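## Task

Put the plate whose ID is M60 into nest OUT, and leave the other two plates in the nests they began in. Every plate must rest flat within its nest's locators, its A1 well at the nest's A1-marked corner, and must stay there without the robot holding it. Finish with both grippers released and the arms moved away.

## Robot and tools

Setup. Two six-joint xArm-type arms, left_arm and right_arm, each carrying a two-finger gripper. Scene frame: origin on the table top midway between the arms, +z up, +x outward over the table, left_arm on the +y side. The names left and right do not refer to image sides. Base positions: left_arm (-0.046, +0.300, 0) m, right_arm (-0.023, -0.339, 0) m, both turned slightly about z. The fingers project sideways from the wrist flange; they are level when the flange points straight down, and wrist roll swings them around. Gripper frame: +x runs along the fingers toward the tips, y is the closing direction, +z points back to the flange. The reported hand point sits between the finger pads, about 2 cm short of the tips.

Layout. Nest OUT lies between the two arms. Nests N1, N2, N3 and RD form an arc in front, going clockwise when viewed from above. A fixed bar-code scanner stands next to RD. A plate's A1 well is at its cut-off corner. To identify a plate, lay it flat in RD with A1 at the marked corner and move anything that blocks the scanner's view; the result then shows its ID.

execute_actions(actions). actions is a list performed in sequence. Each action may contain rows, steps and until. rows: 1 to 15 rows, each applied for one control step of 1/30 s. Every row holds 14 numbers in [-1, 1], a single list covering both arms: left_arm dx, dy, dz, rx, ry, rz, opening, then right_arm dx, dy, dz, rx, ry, rz, opening. Always give all 14, even for one moving arm (zeros keep an arm where it is). dx to rz are an offset, not a pose: a target relative to that gripper's measured pose at the start of the action (for a call's first action, the last pose reported), expressed in the gripper's own axes. Every row refers to that same start pose, so rows are not added together. Scale: 1.0 equals 0.6 m for dx, dy, dz and 180 degrees for rotation; rx, ry, rz form one rotation vector. opening is absolute: +1 fully open (0.150 m), -1 closed (pads still 0.071 m apart); closing fully takes at least about 0.4 s. steps: 1 to 450, not fewer than the number of rows, 15 by default. Once the rows run out the arm keeps heading for the last row's target and the gripper keeps the last command, so allow enough steps for long moves; a cut-short move may stall, so send the remainder next time. Per control step the commanded pose is clipped to 70 mm and 16 degrees from the measured one; position wins over orientation if both cannot be met. until: ends the action at the first step where all conditions hold, without halting the arms. Conditions name the scanner only, fields code (a lower-case ID like m60, or no_read) or reads; numbers need a comparison written as [op, value] with =, !=, <, <=, > or >=. Any unknown name or out-of-range value makes the whole call rejected before motion. An empty actions list just returns state and images.

Results. Each arm line gives end_effector_position (m), end_effector_quat_wxyz and velocities in the scene frame; printed positions can drift, especially at long reach. Hand target lines show what the controller is now aiming for. pose unreachable means the clearance check altered or blocked that arm's command; it then drops its target and rests. If an arm is forced far from its target, both arms drop their targets. grip_measured is the finger opening on the command scale (the last Joint positions value is metres); readings may be off about 1 mm. To hold something, command at least about 0.04 below grip_measured. Scanner fields: code and reads (times code went from no_read to an ID). Images come from cam_high (672x504) and the fisheye wrist cameras cam_left_wrist and cam_right_wrist (616x616); calibration is provided.

zoom_image(camera, region): camera is one of those three names; region [x0, y0, x1, y1] in pixels of its latest image, origin top-left, at most 504 by 504. read_manual(section) returns only licence texts. finished_scene(scene) ends the numbered scene permanently; the goal must already be met and stable.

Limits and faults. Joint ranges (rad): waist -6.283 to 6.283, shoulder -2.059 to 2.094, elbow -3.927 to 0.192, forearm roll -6.283 to 6.283, wrist pitch -1.693 to 3.142, wrist roll -6.283 to 6.283. Load limits (N m): waist 44, shoulder 44, elbow 26.4, forearm roll 26.4, wrist pitch 17.6, wrist roll 17.6, held weight included. Reaching a load limit triggers a torque fault: the arm backs off, stays still 10 s and drops the rest of the call. Holding loads warms motors; MOTOR HOT appears from 65 C, and at 80 C an OVER-TEMPERATURE FAULT brakes that arm until cool. The robot keeps the last command while you are composing a reply.

Cautions. Ramp moves up gradually (about 0.01 more per row, roughly 0.18 m/s) since jerky starts can shake a plate loose. Grip at about 20 N per pad at most; fast closes squeeze harder. Never drop plates, knock anything off the table, push hard, or let the arms strike each other. Brief external tugs on a held plate or nudges on loose items may occur. The idle arm can be parked out of the way.

Each tool is called after "Request:" as a command line: name --argument value for each argument, lists and objects as JSON in quotes; but a table of rows of numbers goes row by row, as --pt "numbers of a row", without its own name.

## Session

Request:
execute_actions --actions '[]'

Scene clock: 0.00 s.
left_arm: end_effector_position=(+0.1915, +0.6454, +0.3790) grip_measured=+1.00 end_effector_quat_wxyz=(+0.628, +0.274, -0.243, -0.687) end_effector_velocity=(+0.000, +0.000, +0.000) end_effector_angular_velocity=(+0.001, -0.000, +0.001) | right_arm: end_effector_position=(+0.4034, -0.3188, +0.3910) grip_measured=+1.00 end_effector_quat_wxyz=(+0.796, +0.188, -0.129, -0.560) end_effector_velocity=(-0.000, -0.000, +0.000) end_effector_angular_velocity=(+0.000, +0.000, -0.001)
Joint positions: left_arm=[ 1.242  0.141 -1.362 -0.811  1.077 -3.044  0.15 ] | right_arm=[ 0.586 -0.433 -0.748 -0.032  0.721  1.649  0.15 ]
Joint velocities: left_arm=[ 0.     0.    -0.001 -0.    -0.001 -0.     0.   ] | right_arm=[-0.001 -0.    -0.001  0.     0.001  0.     0.   ]
Hand target (left_arm): +0.192, +0.645, +0.379; +0.628, +0.274, -0.243, -0.687
Hand target (right_arm): +0.403, -0.319, +0.391; +0.796, +0.188, -0.129, -0.560
scanner: code=no_read reads=0

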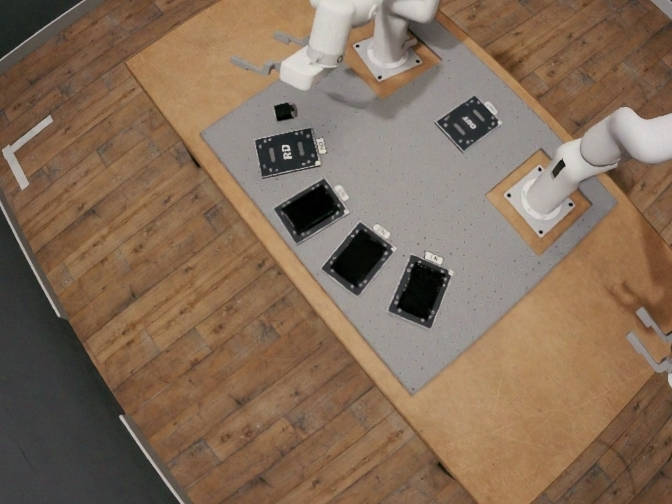

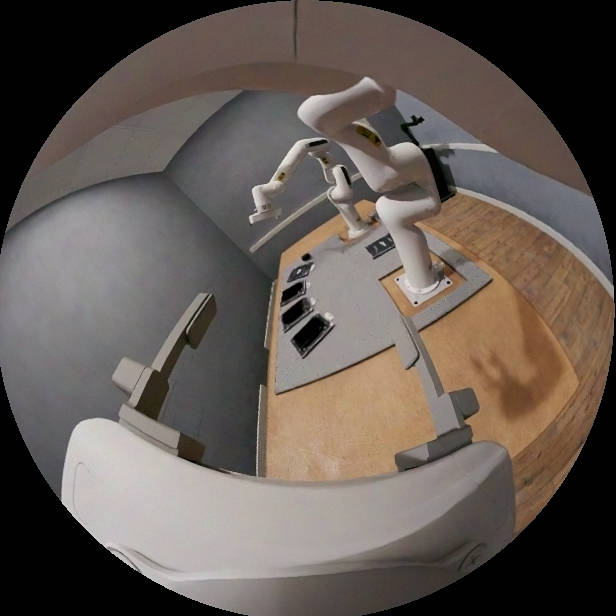

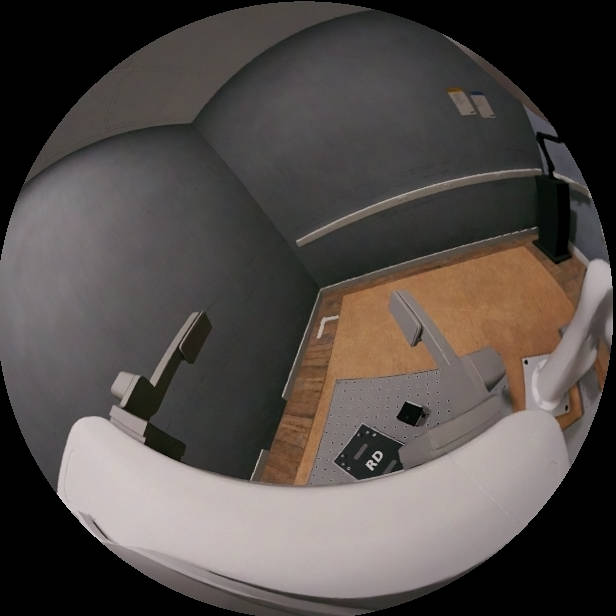

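Request:
zoom_image --camera "cam_high" --region '[240, 90, 400, 250]'

Request:
zoom_image --camera "cam_high" --region '[310, 200, 470, 340]'

Request:
zoom_image --camera "cam_high" --region '[420, 80, 520, 170]'

Region (240, 90, 400, 250) of cam_high's 672x504 image, scaled by 3.150, with more detail than that image has.

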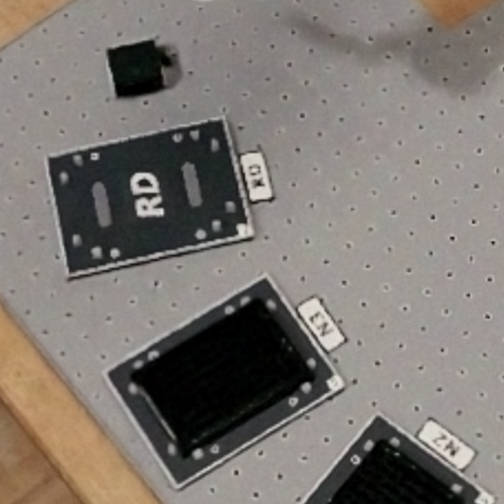

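Region (310, 200, 470, 340) of cam_high's 672x504 image, scaled by 3.150, with more detail than that image has; it fills the top 441 rows of this view, and the rest is white.

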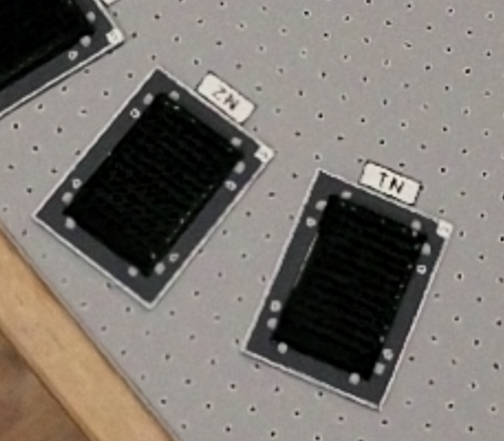

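Region (420, 80, 520, 170) of cam_high's 672x504 image, scaled by 5.040, with more detail than that image has; it fills the top 454 rows of this view, and the rest is white.

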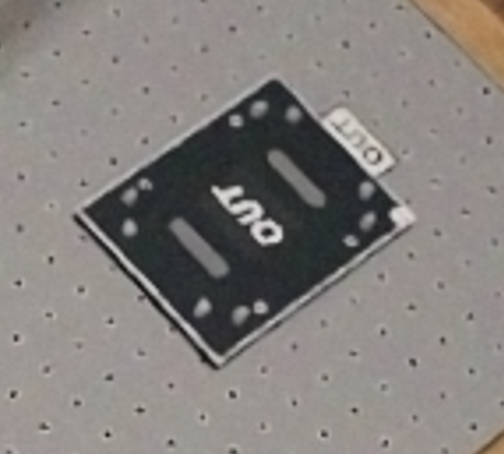

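Request:
execute_actions --actions '[{"rows":[[0,0,0,0,0,0,1,-0.02,-0.02,-0.09,-0.026,0.016,0.07,1],[0,0,0,0,0,0,1,-0.095,-0.095,-0.458,-0.132,0.08,0.348,1]],"steps":50}]'

Scene clock: 31.97 s.
left_arm: end_effector_position=(+0.1915, +0.6454, +0.3790) grip_measured=+1.00 end_effector_quat_wxyz=(+0.628, +0.274, -0.243, -0.687) end_effector_velocity=(-0.000, -0.000, +0.000) end_effector_angular_velocity=(+0.001, -0.000, -0.001) | right_arm: end_effector_position=(+0.4502, -0.2391, +0.1195) grip_measured=+1.00 end_effector_quat_wxyz=(+0.998, +0.000, -0.000, -0.055) end_effector_velocity=(+0.000, -0.000, -0.000) end_effector_angular_velocity=(+0.000, +0.001, -0.001)
Joint positions: left_arm=[ 1.242  0.141 -1.362 -0.811  1.077 -3.044  0.15 ] | right_arm=[ 0.523  0.033 -0.44   0.001  0.408  0.452  0.15 ]
Joint velocities: left_arm=[ 0.    -0.    -0.     0.     0.001  0.001  0.   ] | right_arm=[-0.     0.001 -0.001  0.001  0.001 -0.     0.   ]
Hand target (left_arm): +0.192, +0.645, +0.379; +0.628, +0.274, -0.243, -0.687
Hand target (right_arm): +0.450, -0.239, +0.119; +0.998, +0.000, -0.000, -0.055
Off the commanded pose (left_arm): 0.000 m, 0 deg.
Off the commanded pose (right_arm): 0.001 m, 0 deg.
scanner: code=no_read reads=0
camera_calibration (this result's frames):
cam_left_wrist: T_world_to_cam=[[-0.806553, 0.0437489, -0.589541, 0.349989], [0.475642, 0.64023, -0.603217, -0.261469], [0.351052, -0.766936, -0.537188, 0.755384], [0, 0, 0, 1]] pos_world=[0.141472, 0.73142, 0.454393]
cam_right_wrist: T_world_to_cam=[[-0.121354, -0.984751, -0.124654, -0.17473], [-0.552495, 0.171342, -0.815715, 0.398536], [0.824635, -0.0301193, -0.564863, -0.187283], [0, 0, 0, 1]] pos_world=[0.353425, -0.245993, 0.197522]

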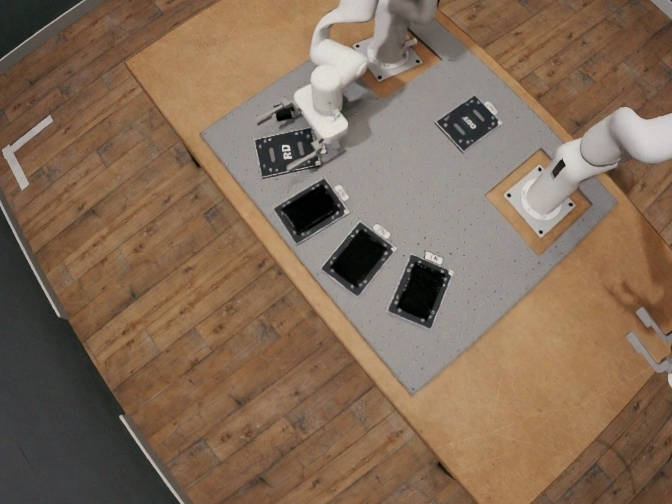

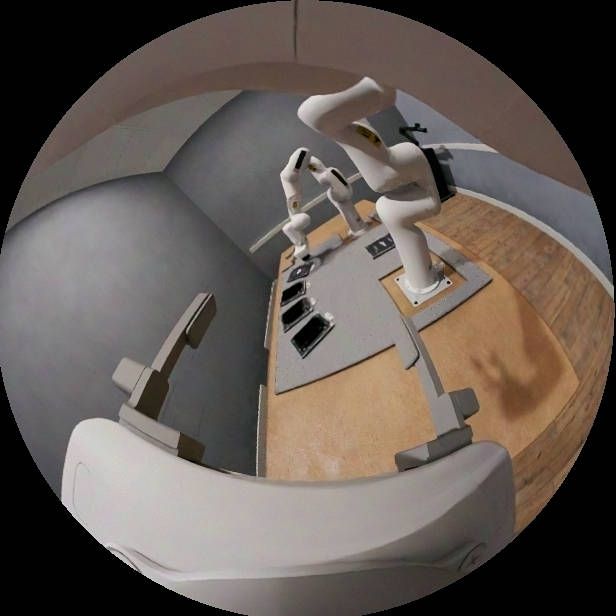

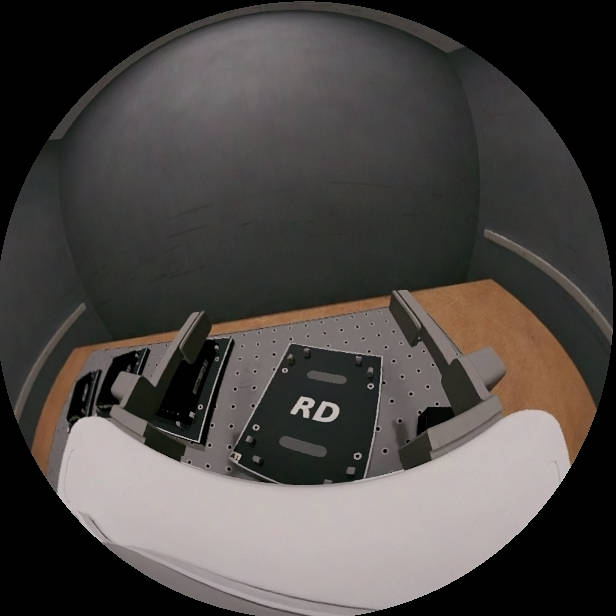

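Request:
zoom_image --camera "cam_right_wrist" --region '[60, 320, 260, 460]'

Request:
zoom_image --camera "cam_right_wrist" --region '[220, 330, 400, 490]'

Region (60, 320, 260, 460) of cam_right_wrist's 616x616 image, scaled by 2.520, with more detail than that image has; it fills the top 353 rows of this view, and the rest is white.

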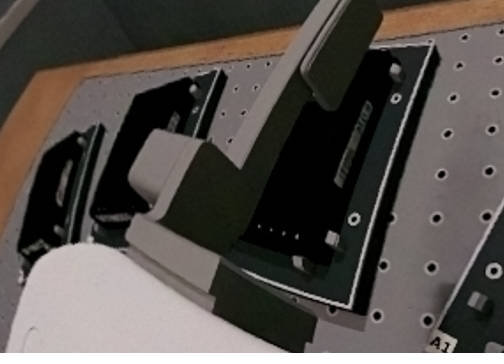

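Region (220, 330, 400, 490) of cam_right_wrist's 616x616 image, scaled by 2.800, with more detail than that image has.

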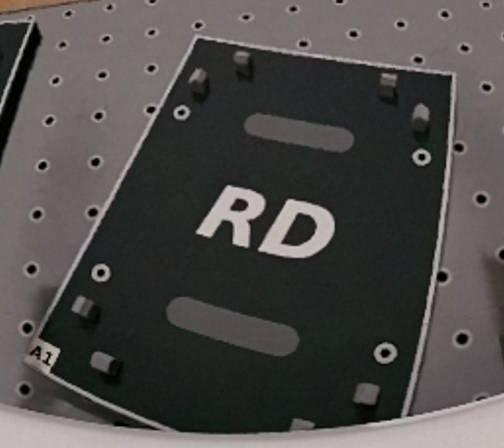

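Request:
execute_actions --actions '[{"rows":[[0,0,0,0,0,0,1,0.07,0.123,0,0,0,0.5,1]],"steps":35},{"rows":[[0,0,0,0,0,0,1,0,0,-0.065,0,0,0,1]],"steps":15}]'

Request:
zoom_image --camera "cam_right_wrist" --region '[200, 240, 400, 400]'

Scene clock: 41.37 s.
left_arm: end_effector_position=(+0.1915, +0.6454, +0.3790) grip_measured=+1.00 end_effector_quat_wxyz=(+0.628, +0.274, -0.243, -0.687) end_effector_velocity=(+0.000, -0.000, +0.001) end_effector_angular_velocity=(+0.001, -0.000, -0.001) | right_arm: end_effector_position=(+0.5010, -0.1748, +0.0822) grip_measured=+1.00 end_effector_quat_wxyz=(+0.773, -0.038, -0.003, +0.633) end_effector_velocity=(+0.000, -0.001, -0.005) end_effector_angular_velocity=(-0.007, -0.000, -0.013)
Joint positions: left_arm=[ 1.242  0.141 -1.362 -0.811  1.077 -3.044  0.15 ] | right_arm=[ 0.218  0.482 -0.985 -0.131  0.455 -1.221  0.15 ]
Joint velocities: left_arm=[-0.001 -0.001 -0.     0.     0.001 -0.     0.   ] | right_arm=[-0.001  0.008  0.004 -0.021 -0.01   0.031  0.   ]
Hand target (left_arm): +0.192, +0.645, +0.379; +0.628, +0.274, -0.243, -0.687
Hand target (right_arm): +0.501, -0.175, +0.081; +0.773, -0.038, -0.002, +0.633
Off the commanded pose (left_arm): 0.000 m, 0 deg.
Off the commanded pose (right_arm): 0.001 m, 0 deg.
scanner: code=no_read reads=0
camera_calibration (this result's frames):
cam_left_wrist: T_world_to_cam=[[-0.806553, 0.043749, -0.589541, 0.349989], [0.475642, 0.64023, -0.603217, -0.261469], [0.351052, -0.766936, -0.537188, 0.755384], [0, 0, 0, 1]] pos_world=[0.141472, 0.73142, 0.454393]
cam_right_wrist: T_world_to_cam=[[0.975509, -0.211434, -0.0606389, -0.529479], [-0.175232, -0.580406, -0.79525, 0.0630304], [0.132947, 0.7864, -0.603242, 0.244142], [0, 0, 0, 1]] pos_world=[0.495099, -0.267359, 0.165294]

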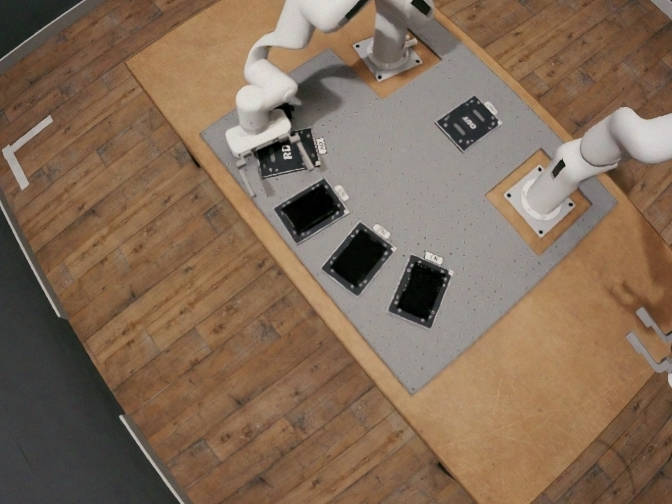

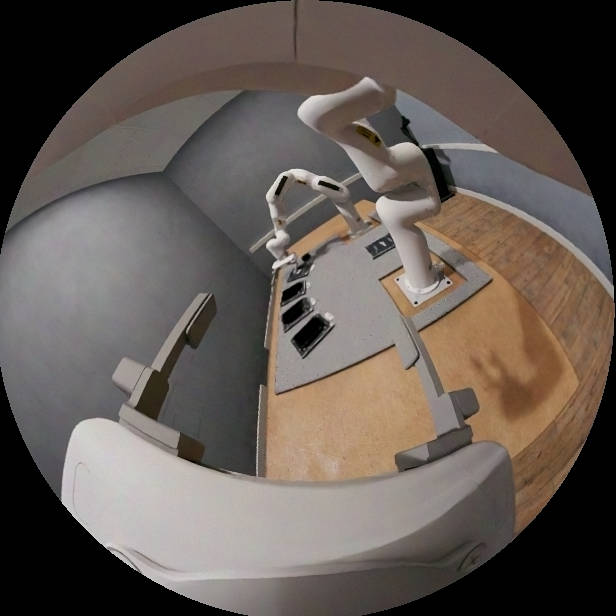

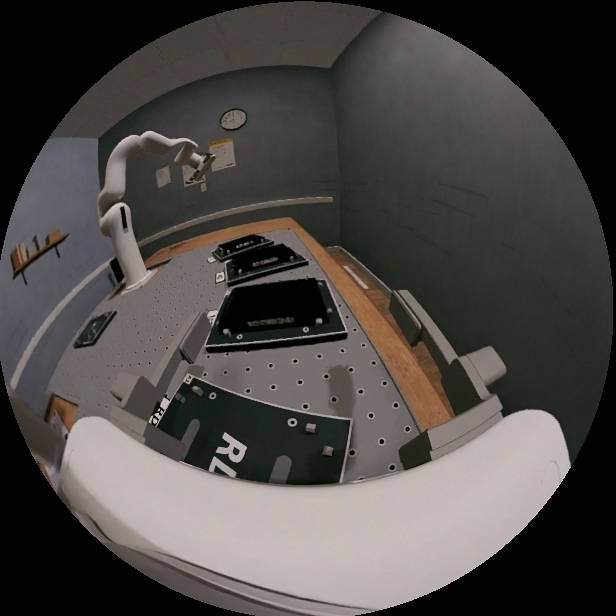

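Region (200, 240, 400, 400) of cam_right_wrist's 616x616 image, scaled by 2.520, with more detail than that image has; it fills the top 403 rows of this view, and the rest is white.

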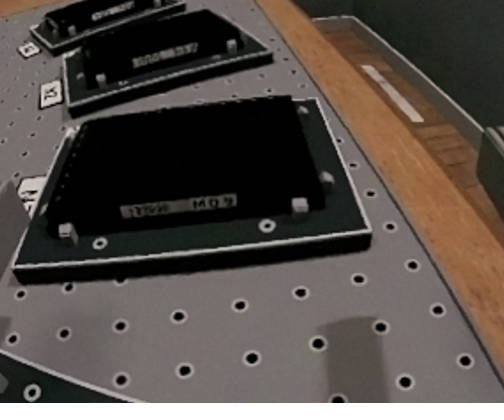

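Request:
execute_actions --actions '[{"rows":[[0,0,0,0,0,0,1,0.1,0.02,-0.01,0.005,0.004,0.03,1],[0,0,0,0,0,0,1,0.36,0.1,0,0.019,0.015,0.11,1]],"steps":40}]'

Request:
zoom_image --camera "cam_right_wrist" --region '[200, 230, 380, 380]'

Scene clock: 47.33 s.
left_arm: end_effector_position=(+0.1915, +0.6454, +0.3790) grip_measured=+1.00 end_effector_quat_wxyz=(+0.628, +0.274, -0.243, -0.687) end_effector_velocity=(-0.001, +0.000, -0.001) end_effector_angular_velocity=(-0.002, +0.001, +0.001) | right_arm: end_effector_position=(+0.4851, +0.0486, +0.0692) grip_measured=+1.00 end_effector_quat_wxyz=(+0.653, -0.030, +0.040, +0.755) end_effector_velocity=(-0.002, -0.000, -0.002) end_effector_angular_velocity=(-0.003, +0.004, +0.002)
Joint positions: left_arm=[ 1.242  0.141 -1.362 -0.811  1.077 -3.044  0.15 ] | right_arm=[ 0.619  0.736 -1.45  -0.126  0.767 -1.185  0.15 ]
Joint velocities: left_arm=[0.002 0.001 0.001 0.    0.001 0.    0.   ] | right_arm=[ 0.001  0.002  0.002 -0.001  0.001 -0.     0.   ]
Hand target (left_arm): +0.192, +0.645, +0.379; +0.628, +0.274, -0.243, -0.687
Hand target (right_arm): +0.485, +0.049, +0.069; +0.653, -0.030, +0.040, +0.755
Off the commanded pose (left_arm): 0.000 m, 0 deg.
Off the commanded pose (right_arm): 0.000 m, 0 deg.
scanner: code=no_read reads=0
camera_calibration (this result's frames):
cam_left_wrist: T_world_to_cam=[[-0.806553, 0.0437491, -0.589541, 0.349989], [0.475642, 0.64023, -0.603217, -0.261469], [0.351052, -0.766936, -0.537188, 0.755384], [0, 0, 0, 1]] pos_world=[0.141472, 0.73142, 0.454394]
cam_right_wrist: T_world_to_cam=[[0.982541, 0.118235, -0.143641, -0.48122], [-0.031212, -0.656379, -0.753785, 0.110542], [-0.183407, 0.745109, -0.641229, 0.220823], [0, 0, 0, 1]] pos_world=[0.516769, -0.0350822, 0.1558]

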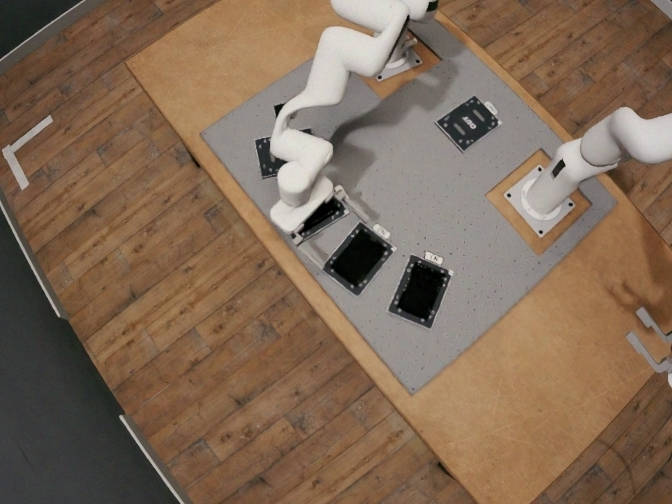

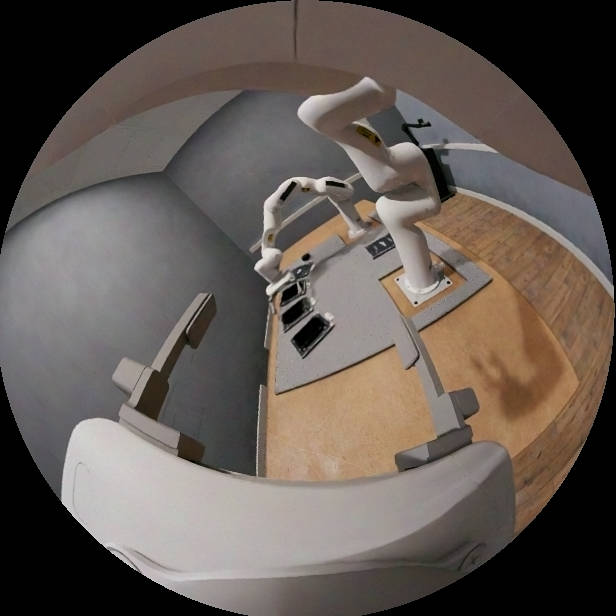

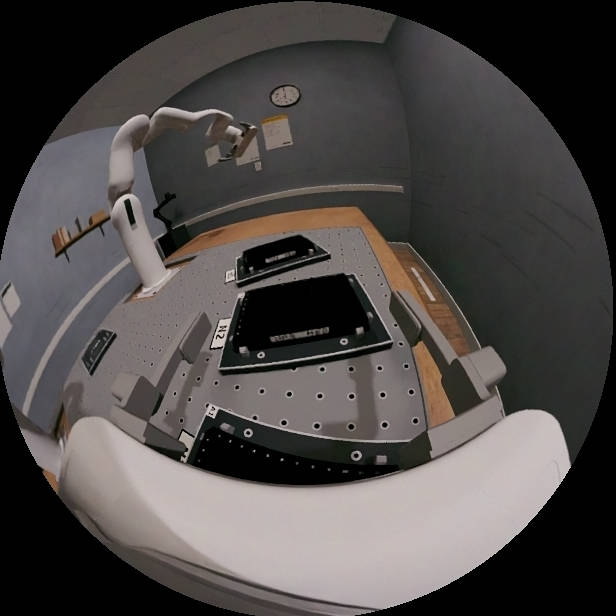

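Region (200, 230, 380, 380) of cam_right_wrist's 616x616 image, scaled by 2.800, with more detail than that image has.

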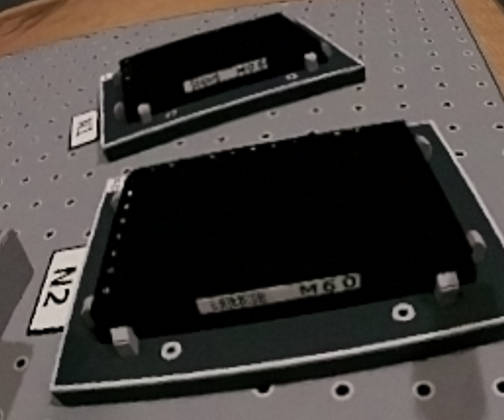

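Request:
execute_actions --actions '[{"rows":[[0,0,0,0,0,0,1,0.093,0.037,0.033,0.0177,-0.0302,-0.4735,-0.1]],"steps":55}]'

Scene clock: 63.40 s.
left_arm: end_effector_position=(+0.1915, +0.6454, +0.3790) grip_measured=+1.00 end_effector_quat_wxyz=(+0.628, +0.274, -0.243, -0.687) end_effector_velocity=(+0.000, +0.000, -0.001) end_effector_angular_velocity=(-0.002, +0.000, -0.001) | right_arm: end_effector_position=(+0.4551, +0.1029, +0.0845) grip_measured=-0.10 end_effector_quat_wxyz=(+0.994, +0.001, +0.000, +0.113) end_effector_velocity=(+0.000, -0.001, -0.001) end_effector_angular_velocity=(-0.001, +0.001, -0.001)
Joint positions: left_arm=[ 1.242  0.141 -1.362 -0.811  1.077 -3.044  0.15 ] | right_arm=[ 1.067  0.576 -1.151  0.003  0.574  0.657  0.107]
Joint velocities: left_arm=[-0.     0.002 -0.    -0.     0.001 -0.     0.   ] | right_arm=[-0.001  0.001  0.    -0.     0.     0.001  0.   ]
Hand target (left_arm): +0.192, +0.645, +0.379; +0.628, +0.274, -0.243, -0.687
Hand target (right_arm): +0.455, +0.103, +0.084; +0.994, +0.001, +0.000, +0.113
Off the commanded pose (left_arm): 0.000 m, 0 deg.
Off the commanded pose (right_arm): 0.001 m, 0 deg.
scanner: code=no_read reads=0
camera_calibration (this result's frames):
cam_left_wrist: T_world_to_cam=[[-0.806553, 0.043749, -0.589541, 0.349989], [0.475642, 0.64023, -0.603217, -0.261469], [0.351052, -0.766936, -0.537188, 0.755384], [0, 0, 0, 1]] pos_world=[0.141472, 0.73142, 0.454394]
cam_right_wrist: T_world_to_cam=[[0.211587, -0.969259, -0.125571, 0.00526117], [-0.57864, -0.020688, -0.815321, 0.345697], [0.787659, 0.245171, -0.565229, -0.21228], [0, 0, 0, 1]] pos_world=[0.366125, 0.0642962, 0.162528]

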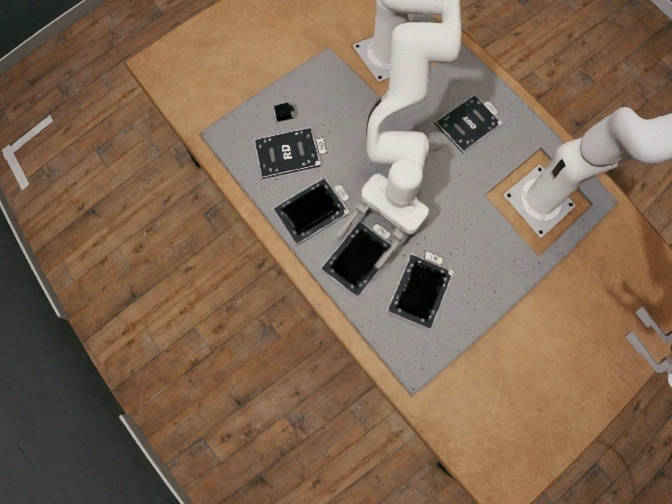

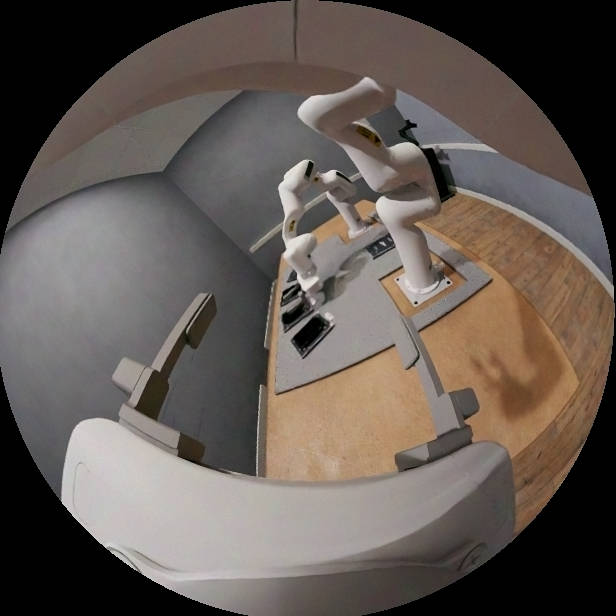

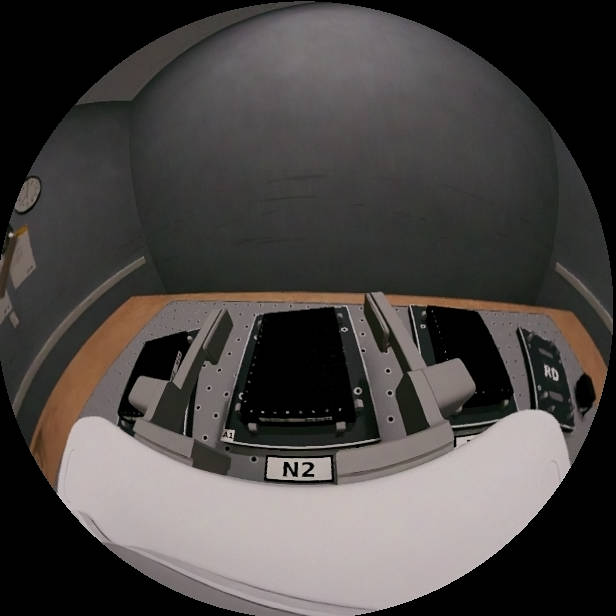

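Request:
execute_actions --actions '[{"rows":[[0,0,0,0,0,0,1,0.01,0,-0.015,0,0,0,-0.1],[0,0,0,0,0,0,1,0.032,0,-0.05,0,0,0,-0.1]],"steps":20}]'

Request:
zoom_image --camera "cam_right_wrist" --region '[130, 260, 480, 500]'

Request:
zoom_image --camera "cam_left_wrist" --region '[260, 260, 360, 360]'

Request:
zoom_image --camera "cam_high" --region '[300, 170, 440, 310]'

Scene clock: 71.90 s.
left_arm: end_effector_position=(+0.1915, +0.6454, +0.3790) grip_measured=+1.00 end_effector_quat_wxyz=(+0.628, +0.274, -0.243, -0.687) end_effector_velocity=(-0.000, +0.000, -0.000) end_effector_angular_velocity=(+0.002, +0.000, +0.000) | right_arm: end_effector_position=(+0.4737, +0.1073, +0.0546) grip_measured=-0.10 end_effector_quat_wxyz=(+0.994, +0.001, +0.000, +0.113) end_effector_velocity=(+0.000, +0.000, -0.001) end_effector_angular_velocity=(+0.001, -0.001, -0.001)
Joint positions: left_arm=[ 1.242  0.141 -1.362 -0.811  1.077 -3.044  0.15 ] | right_arm=[ 1.046  0.687 -1.234  0.003  0.547  0.635  0.107]
Joint velocities: left_arm=[-0.    -0.    -0.     0.    -0.001  0.001  0.   ] | right_arm=[-0.     0.003 -0.002  0.    -0.002  0.     0.   ]
Hand target (left_arm): +0.192, +0.645, +0.379; +0.628, +0.274, -0.243, -0.687
Hand target (right_arm): +0.474, +0.107, +0.054; +0.994, +0.001, +0.000, +0.113
Off the commanded pose (left_arm): 0.000 m, 0 deg.
Off the commanded pose (right_arm): 0.000 m, 0 deg.
scanner: code=no_read reads=0
camera_calibration (this result's frames):
cam_left_wrist: T_world_to_cam=[[-0.806553, 0.043749, -0.589541, 0.349989], [0.475642, 0.64023, -0.603216, -0.26147], [0.351052, -0.766936, -0.537188, 0.755384], [0, 0, 0, 1]] pos_world=[0.141472, 0.73142, 0.454394]
cam_right_wrist: T_world_to_cam=[[0.211724, -0.969215, -0.125681, 0.00173556], [-0.578519, -0.0206404, -0.815408, 0.332112], [0.787711, 0.245351, -0.565079, -0.244934], [0, 0, 0, 1]] pos_world=[0.384703, 0.0686317, 0.132618]

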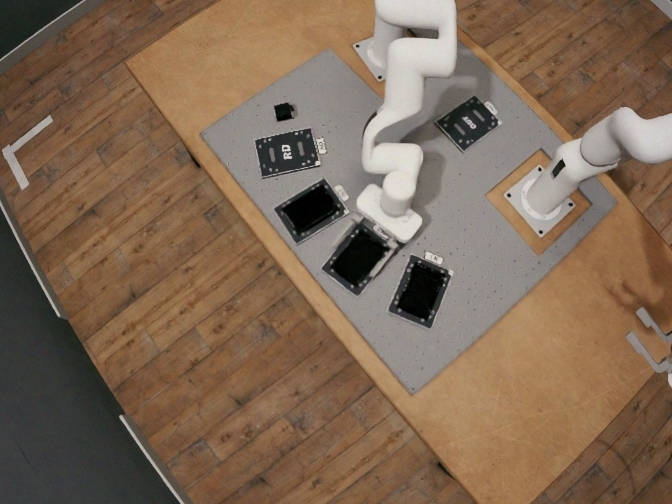

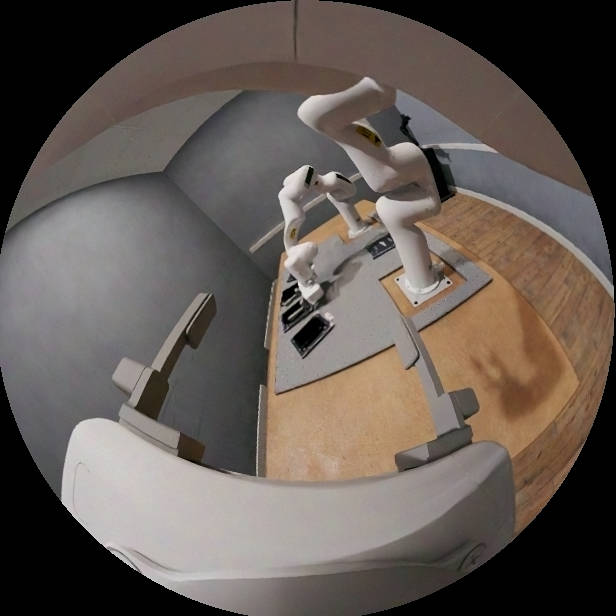

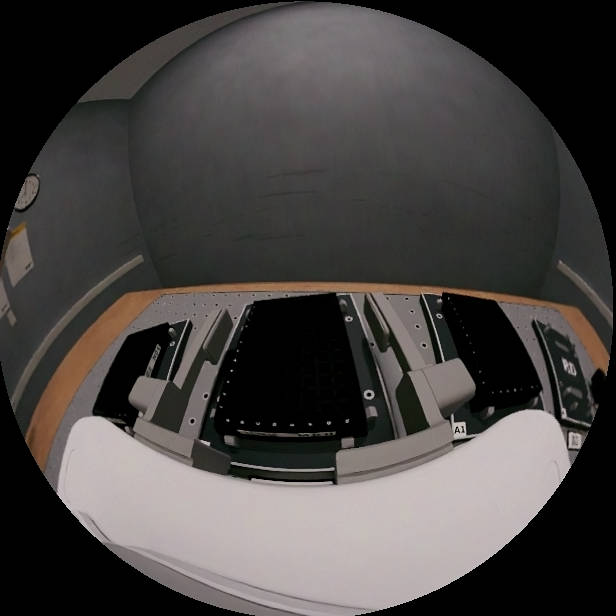

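Region (130, 260, 480, 500) of cam_right_wrist's 616x616 image, scaled by 1.440, with more detail than that image has; it fills the top 346 rows of this view, and the rest is white.

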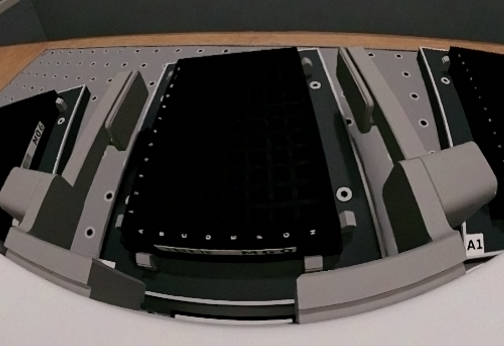

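Region (260, 260, 360, 360) of cam_left_wrist's 616x616 image, scaled by 5.040, with more detail than that image has.

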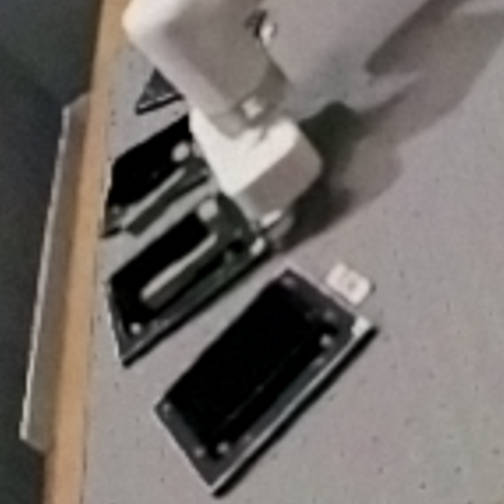

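Region (300, 170, 440, 310) of cam_high's 672x504 image, scaled by 3.600, with more detail than that image has.

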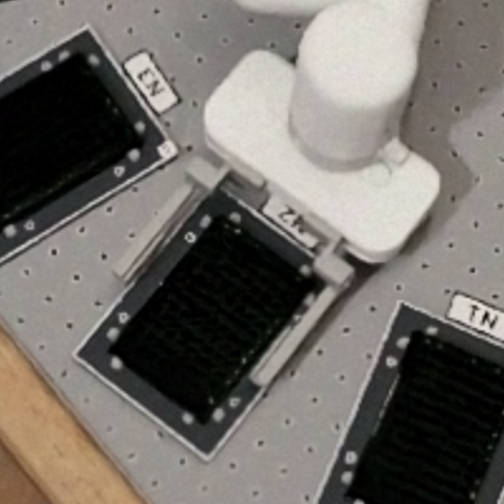

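Request:
execute_actions --actions '[{"rows":[[0,0,0,0,0,0,1,0.005,0.011,0,0,0,-0.013,-0.1],[0,0,0,0,0,0,1,0.005,0.011,0,0,0,-0.013,-0.1],[0,0,0,0,0,0,1,0.005,0.011,0,0,0,-0.013,-0.1],[0,0,0,0,0,0,1,0.005,0.011,-0.005,0,0,-0.013,-0.1],[0,0,0,0,0,0,1,0.005,0.011,-0.01,0,0,-0.013,-0.1],[0,0,0,0,0,0,1,0.005,0.011,-0.016,0,0,-0.013,-0.2]],"steps":20}]'

Request:
zoom_image --camera "cam_right_wrist" --region '[130, 260, 480, 500]'

Request:
zoom_image --camera "cam_high" --region '[300, 170, 440, 310]'

Scene clock: 88.00 s.
left_arm: end_effector_position=(+0.1915, +0.6454, +0.3790) grip_measured=+1.00 end_effector_quat_wxyz=(+0.628, +0.274, -0.243, -0.687) end_effector_velocity=(+0.000, +0.000, +0.001) end_effector_angular_velocity=(+0.002, -0.001, +0.001) | right_arm: end_effector_position=(+0.4752, +0.1144, +0.0451) grip_measured=-0.20 end_effector_quat_wxyz=(+0.996, +0.001, +0.000, +0.093) end_effector_velocity=(-0.002, -0.000, -0.003) end_effector_angular_velocity=(-0.003, +0.002, +0.002)
Joint positions: left_arm=[ 1.242  0.141 -1.362 -0.811  1.077 -3.044  0.15 ] | right_arm=[ 1.061  0.735 -1.288  0.003  0.552  0.691  0.103]
Joint velocities: left_arm=[-0.    -0.001 -0.    -0.    -0.001 -0.     0.   ] | right_arm=[ 0.002  0.002  0.004 -0.001 -0.003  0.     0.   ]
Hand target (left_arm): +0.192, +0.645, +0.379; +0.628, +0.274, -0.243, -0.687
Hand target (right_arm): +0.475, +0.114, +0.045; +0.996, +0.001, +0.000, +0.093
Off the commanded pose (left_arm): 0.000 m, 0 deg.
Off the commanded pose (right_arm): 0.000 m, 0 deg.
scanner: code=no_read reads=0
camera_calibration (this result's frames):
cam_left_wrist: T_world_to_cam=[[-0.806553, 0.0437493, -0.589541, 0.349989], [0.475642, 0.64023, -0.603216, -0.26147], [0.351052, -0.766936, -0.537189, 0.755384], [0, 0, 0, 1]] pos_world=[0.141472, 0.73142, 0.454394]
cam_right_wrist: T_world_to_cam=[[0.171953, -0.977034, -0.12584, 0.0269299], [-0.578841, 0.00315332, -0.815435, 0.32282], [0.797104, 0.213058, -0.565005, -0.253948], [0, 0, 0, 1]] pos_world=[0.384654, 0.0793992, 0.123145]

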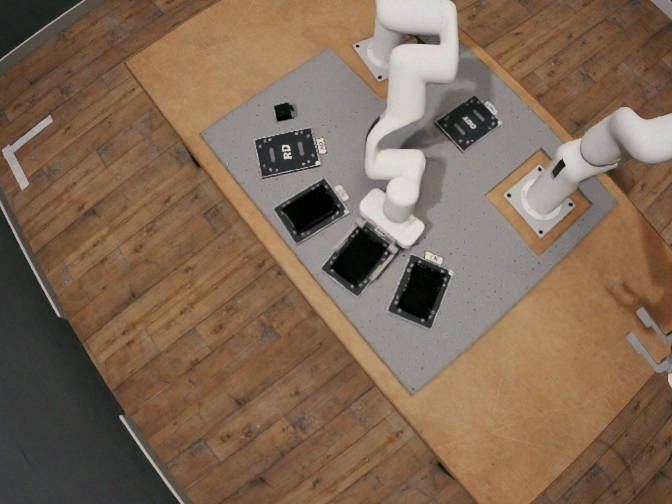

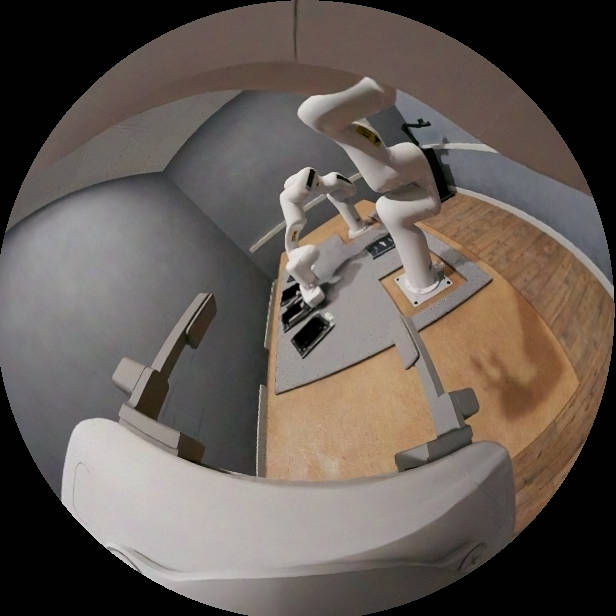

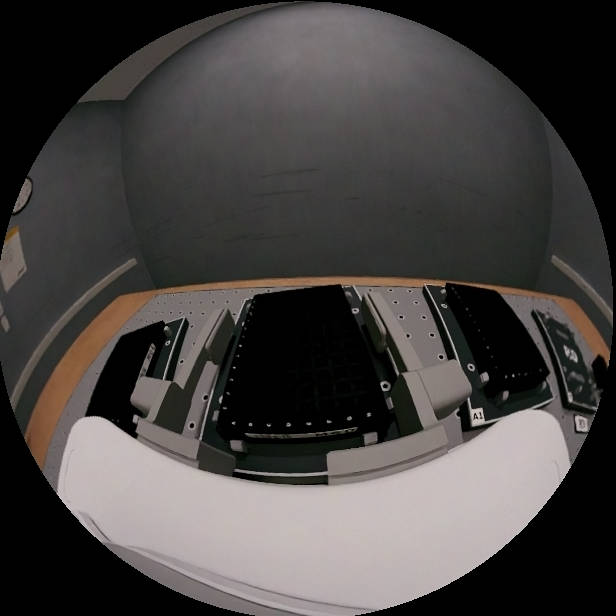

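Region (130, 260, 480, 500) of cam_right_wrist's 616x616 image, scaled by 1.440, with more detail than that image has; it fills the top 346 rows of this view, and the rest is white.

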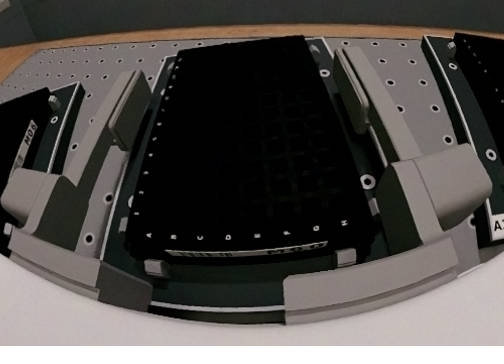

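Region (300, 170, 440, 310) of cam_high's 672x504 image, scaled by 3.600, with more detail than that image has.

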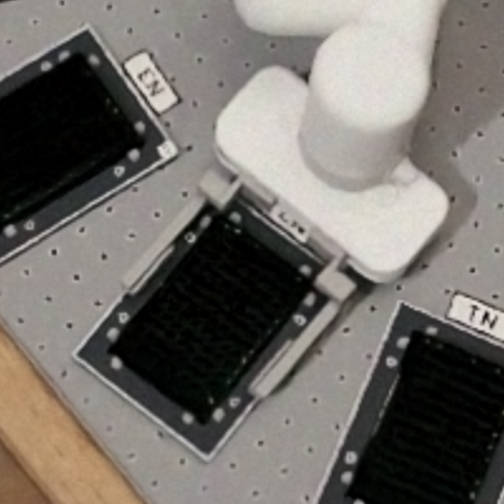

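Request:
execute_actions --actions '[{"rows":[[0,0,0,0,0,0,1,0.004,0,-0.003,0,0,0.006,-0.3],[0,0,0,0,0,0,1,0.008,0,-0.006,0,0,0.006,-0.45]],"steps":18}]'

Request:
zoom_image --camera "cam_right_wrist" --region '[130, 260, 480, 500]'

Request:
zoom_image --camera "cam_high" --region '[300, 190, 420, 310]'

Scene clock: 93.63 s.
left_arm: end_effector_position=(+0.1915, +0.6454, +0.3790) grip_measured=+1.00 end_effector_quat_wxyz=(+0.628, +0.274, -0.243, -0.687) end_effector_velocity=(-0.000, +0.000, -0.000) end_effector_angular_velocity=(+0.001, -0.000, +0.001) | right_arm: end_effector_position=(+0.4799, +0.1153, +0.0415) grip_measured=-0.45 end_effector_quat_wxyz=(+0.995, +0.001, +0.000, +0.102) end_effector_velocity=(-0.001, +0.000, -0.001) end_effector_angular_velocity=(-0.001, +0.001, +0.000)
Joint positions: left_arm=[ 1.242  0.141 -1.362 -0.811  1.077 -3.044  0.15 ] | right_arm=[ 1.051  0.748 -1.3    0.003  0.551  0.663  0.093]
Joint velocities: left_arm=[ 0.     0.001 -0.001 -0.    -0.001  0.001  0.   ] | right_arm=[ 0.001  0.001  0.     0.    -0.     0.     0.   ]
Hand target (left_arm): +0.192, +0.645, +0.379; +0.628, +0.274, -0.243, -0.687
Hand target (right_arm): +0.480, +0.115, +0.041; +0.995, +0.001, +0.000, +0.102
Off the commanded pose (left_arm): 0.000 m, 0 deg.
Off the commanded pose (right_arm): 0.000 m, 0 deg.
scanner: code=no_read reads=0
camera_calibration (this result's frames):
cam_left_wrist: T_world_to_cam=[[-0.806553, 0.0437492, -0.589541, 0.349989], [0.475642, 0.64023, -0.603216, -0.26147], [0.351052, -0.766936, -0.537189, 0.755384], [0, 0, 0, 1]] pos_world=[0.141472, 0.73142, 0.454394]
cam_right_wrist: T_world_to_cam=[[0.190377, -0.973613, -0.125836, 0.017322], [-0.578745, -0.0077692, -0.815472, 0.323819], [0.792976, 0.228074, -0.564952, -0.259652], [0, 0, 0, 1]] pos_world=[0.390009, 0.0786007, 0.119554]

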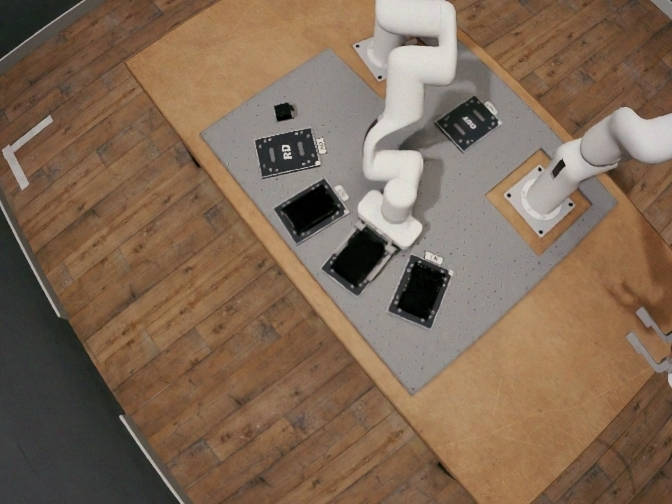

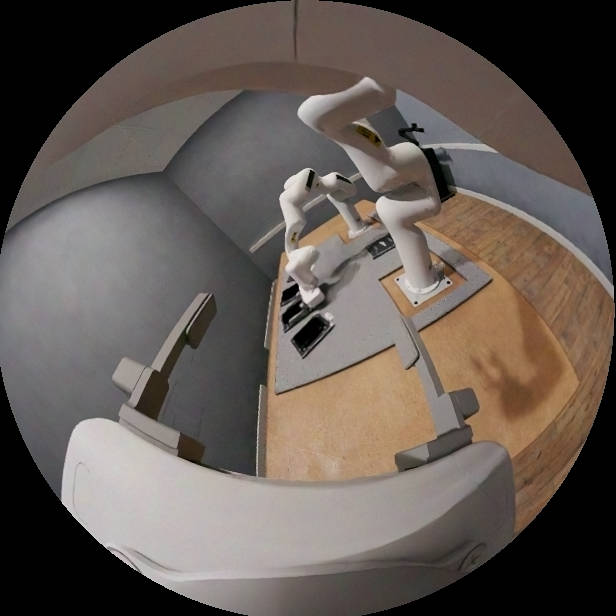

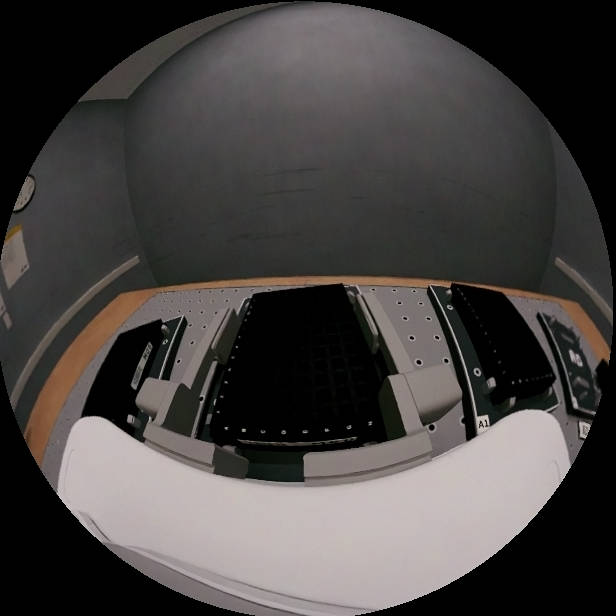

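Region (130, 260, 480, 500) of cam_right_wrist's 616x616 image, scaled by 1.440, with more detail than that image has; it fills the top 346 rows of this view, and the rest is white.

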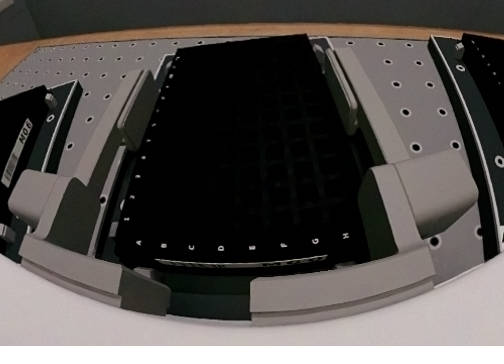

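Region (300, 190, 420, 310) of cam_high's 672x504 image, scaled by 4.200, with more detail than that image has.

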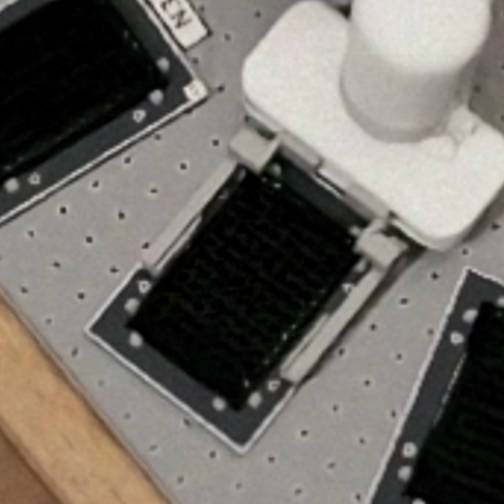

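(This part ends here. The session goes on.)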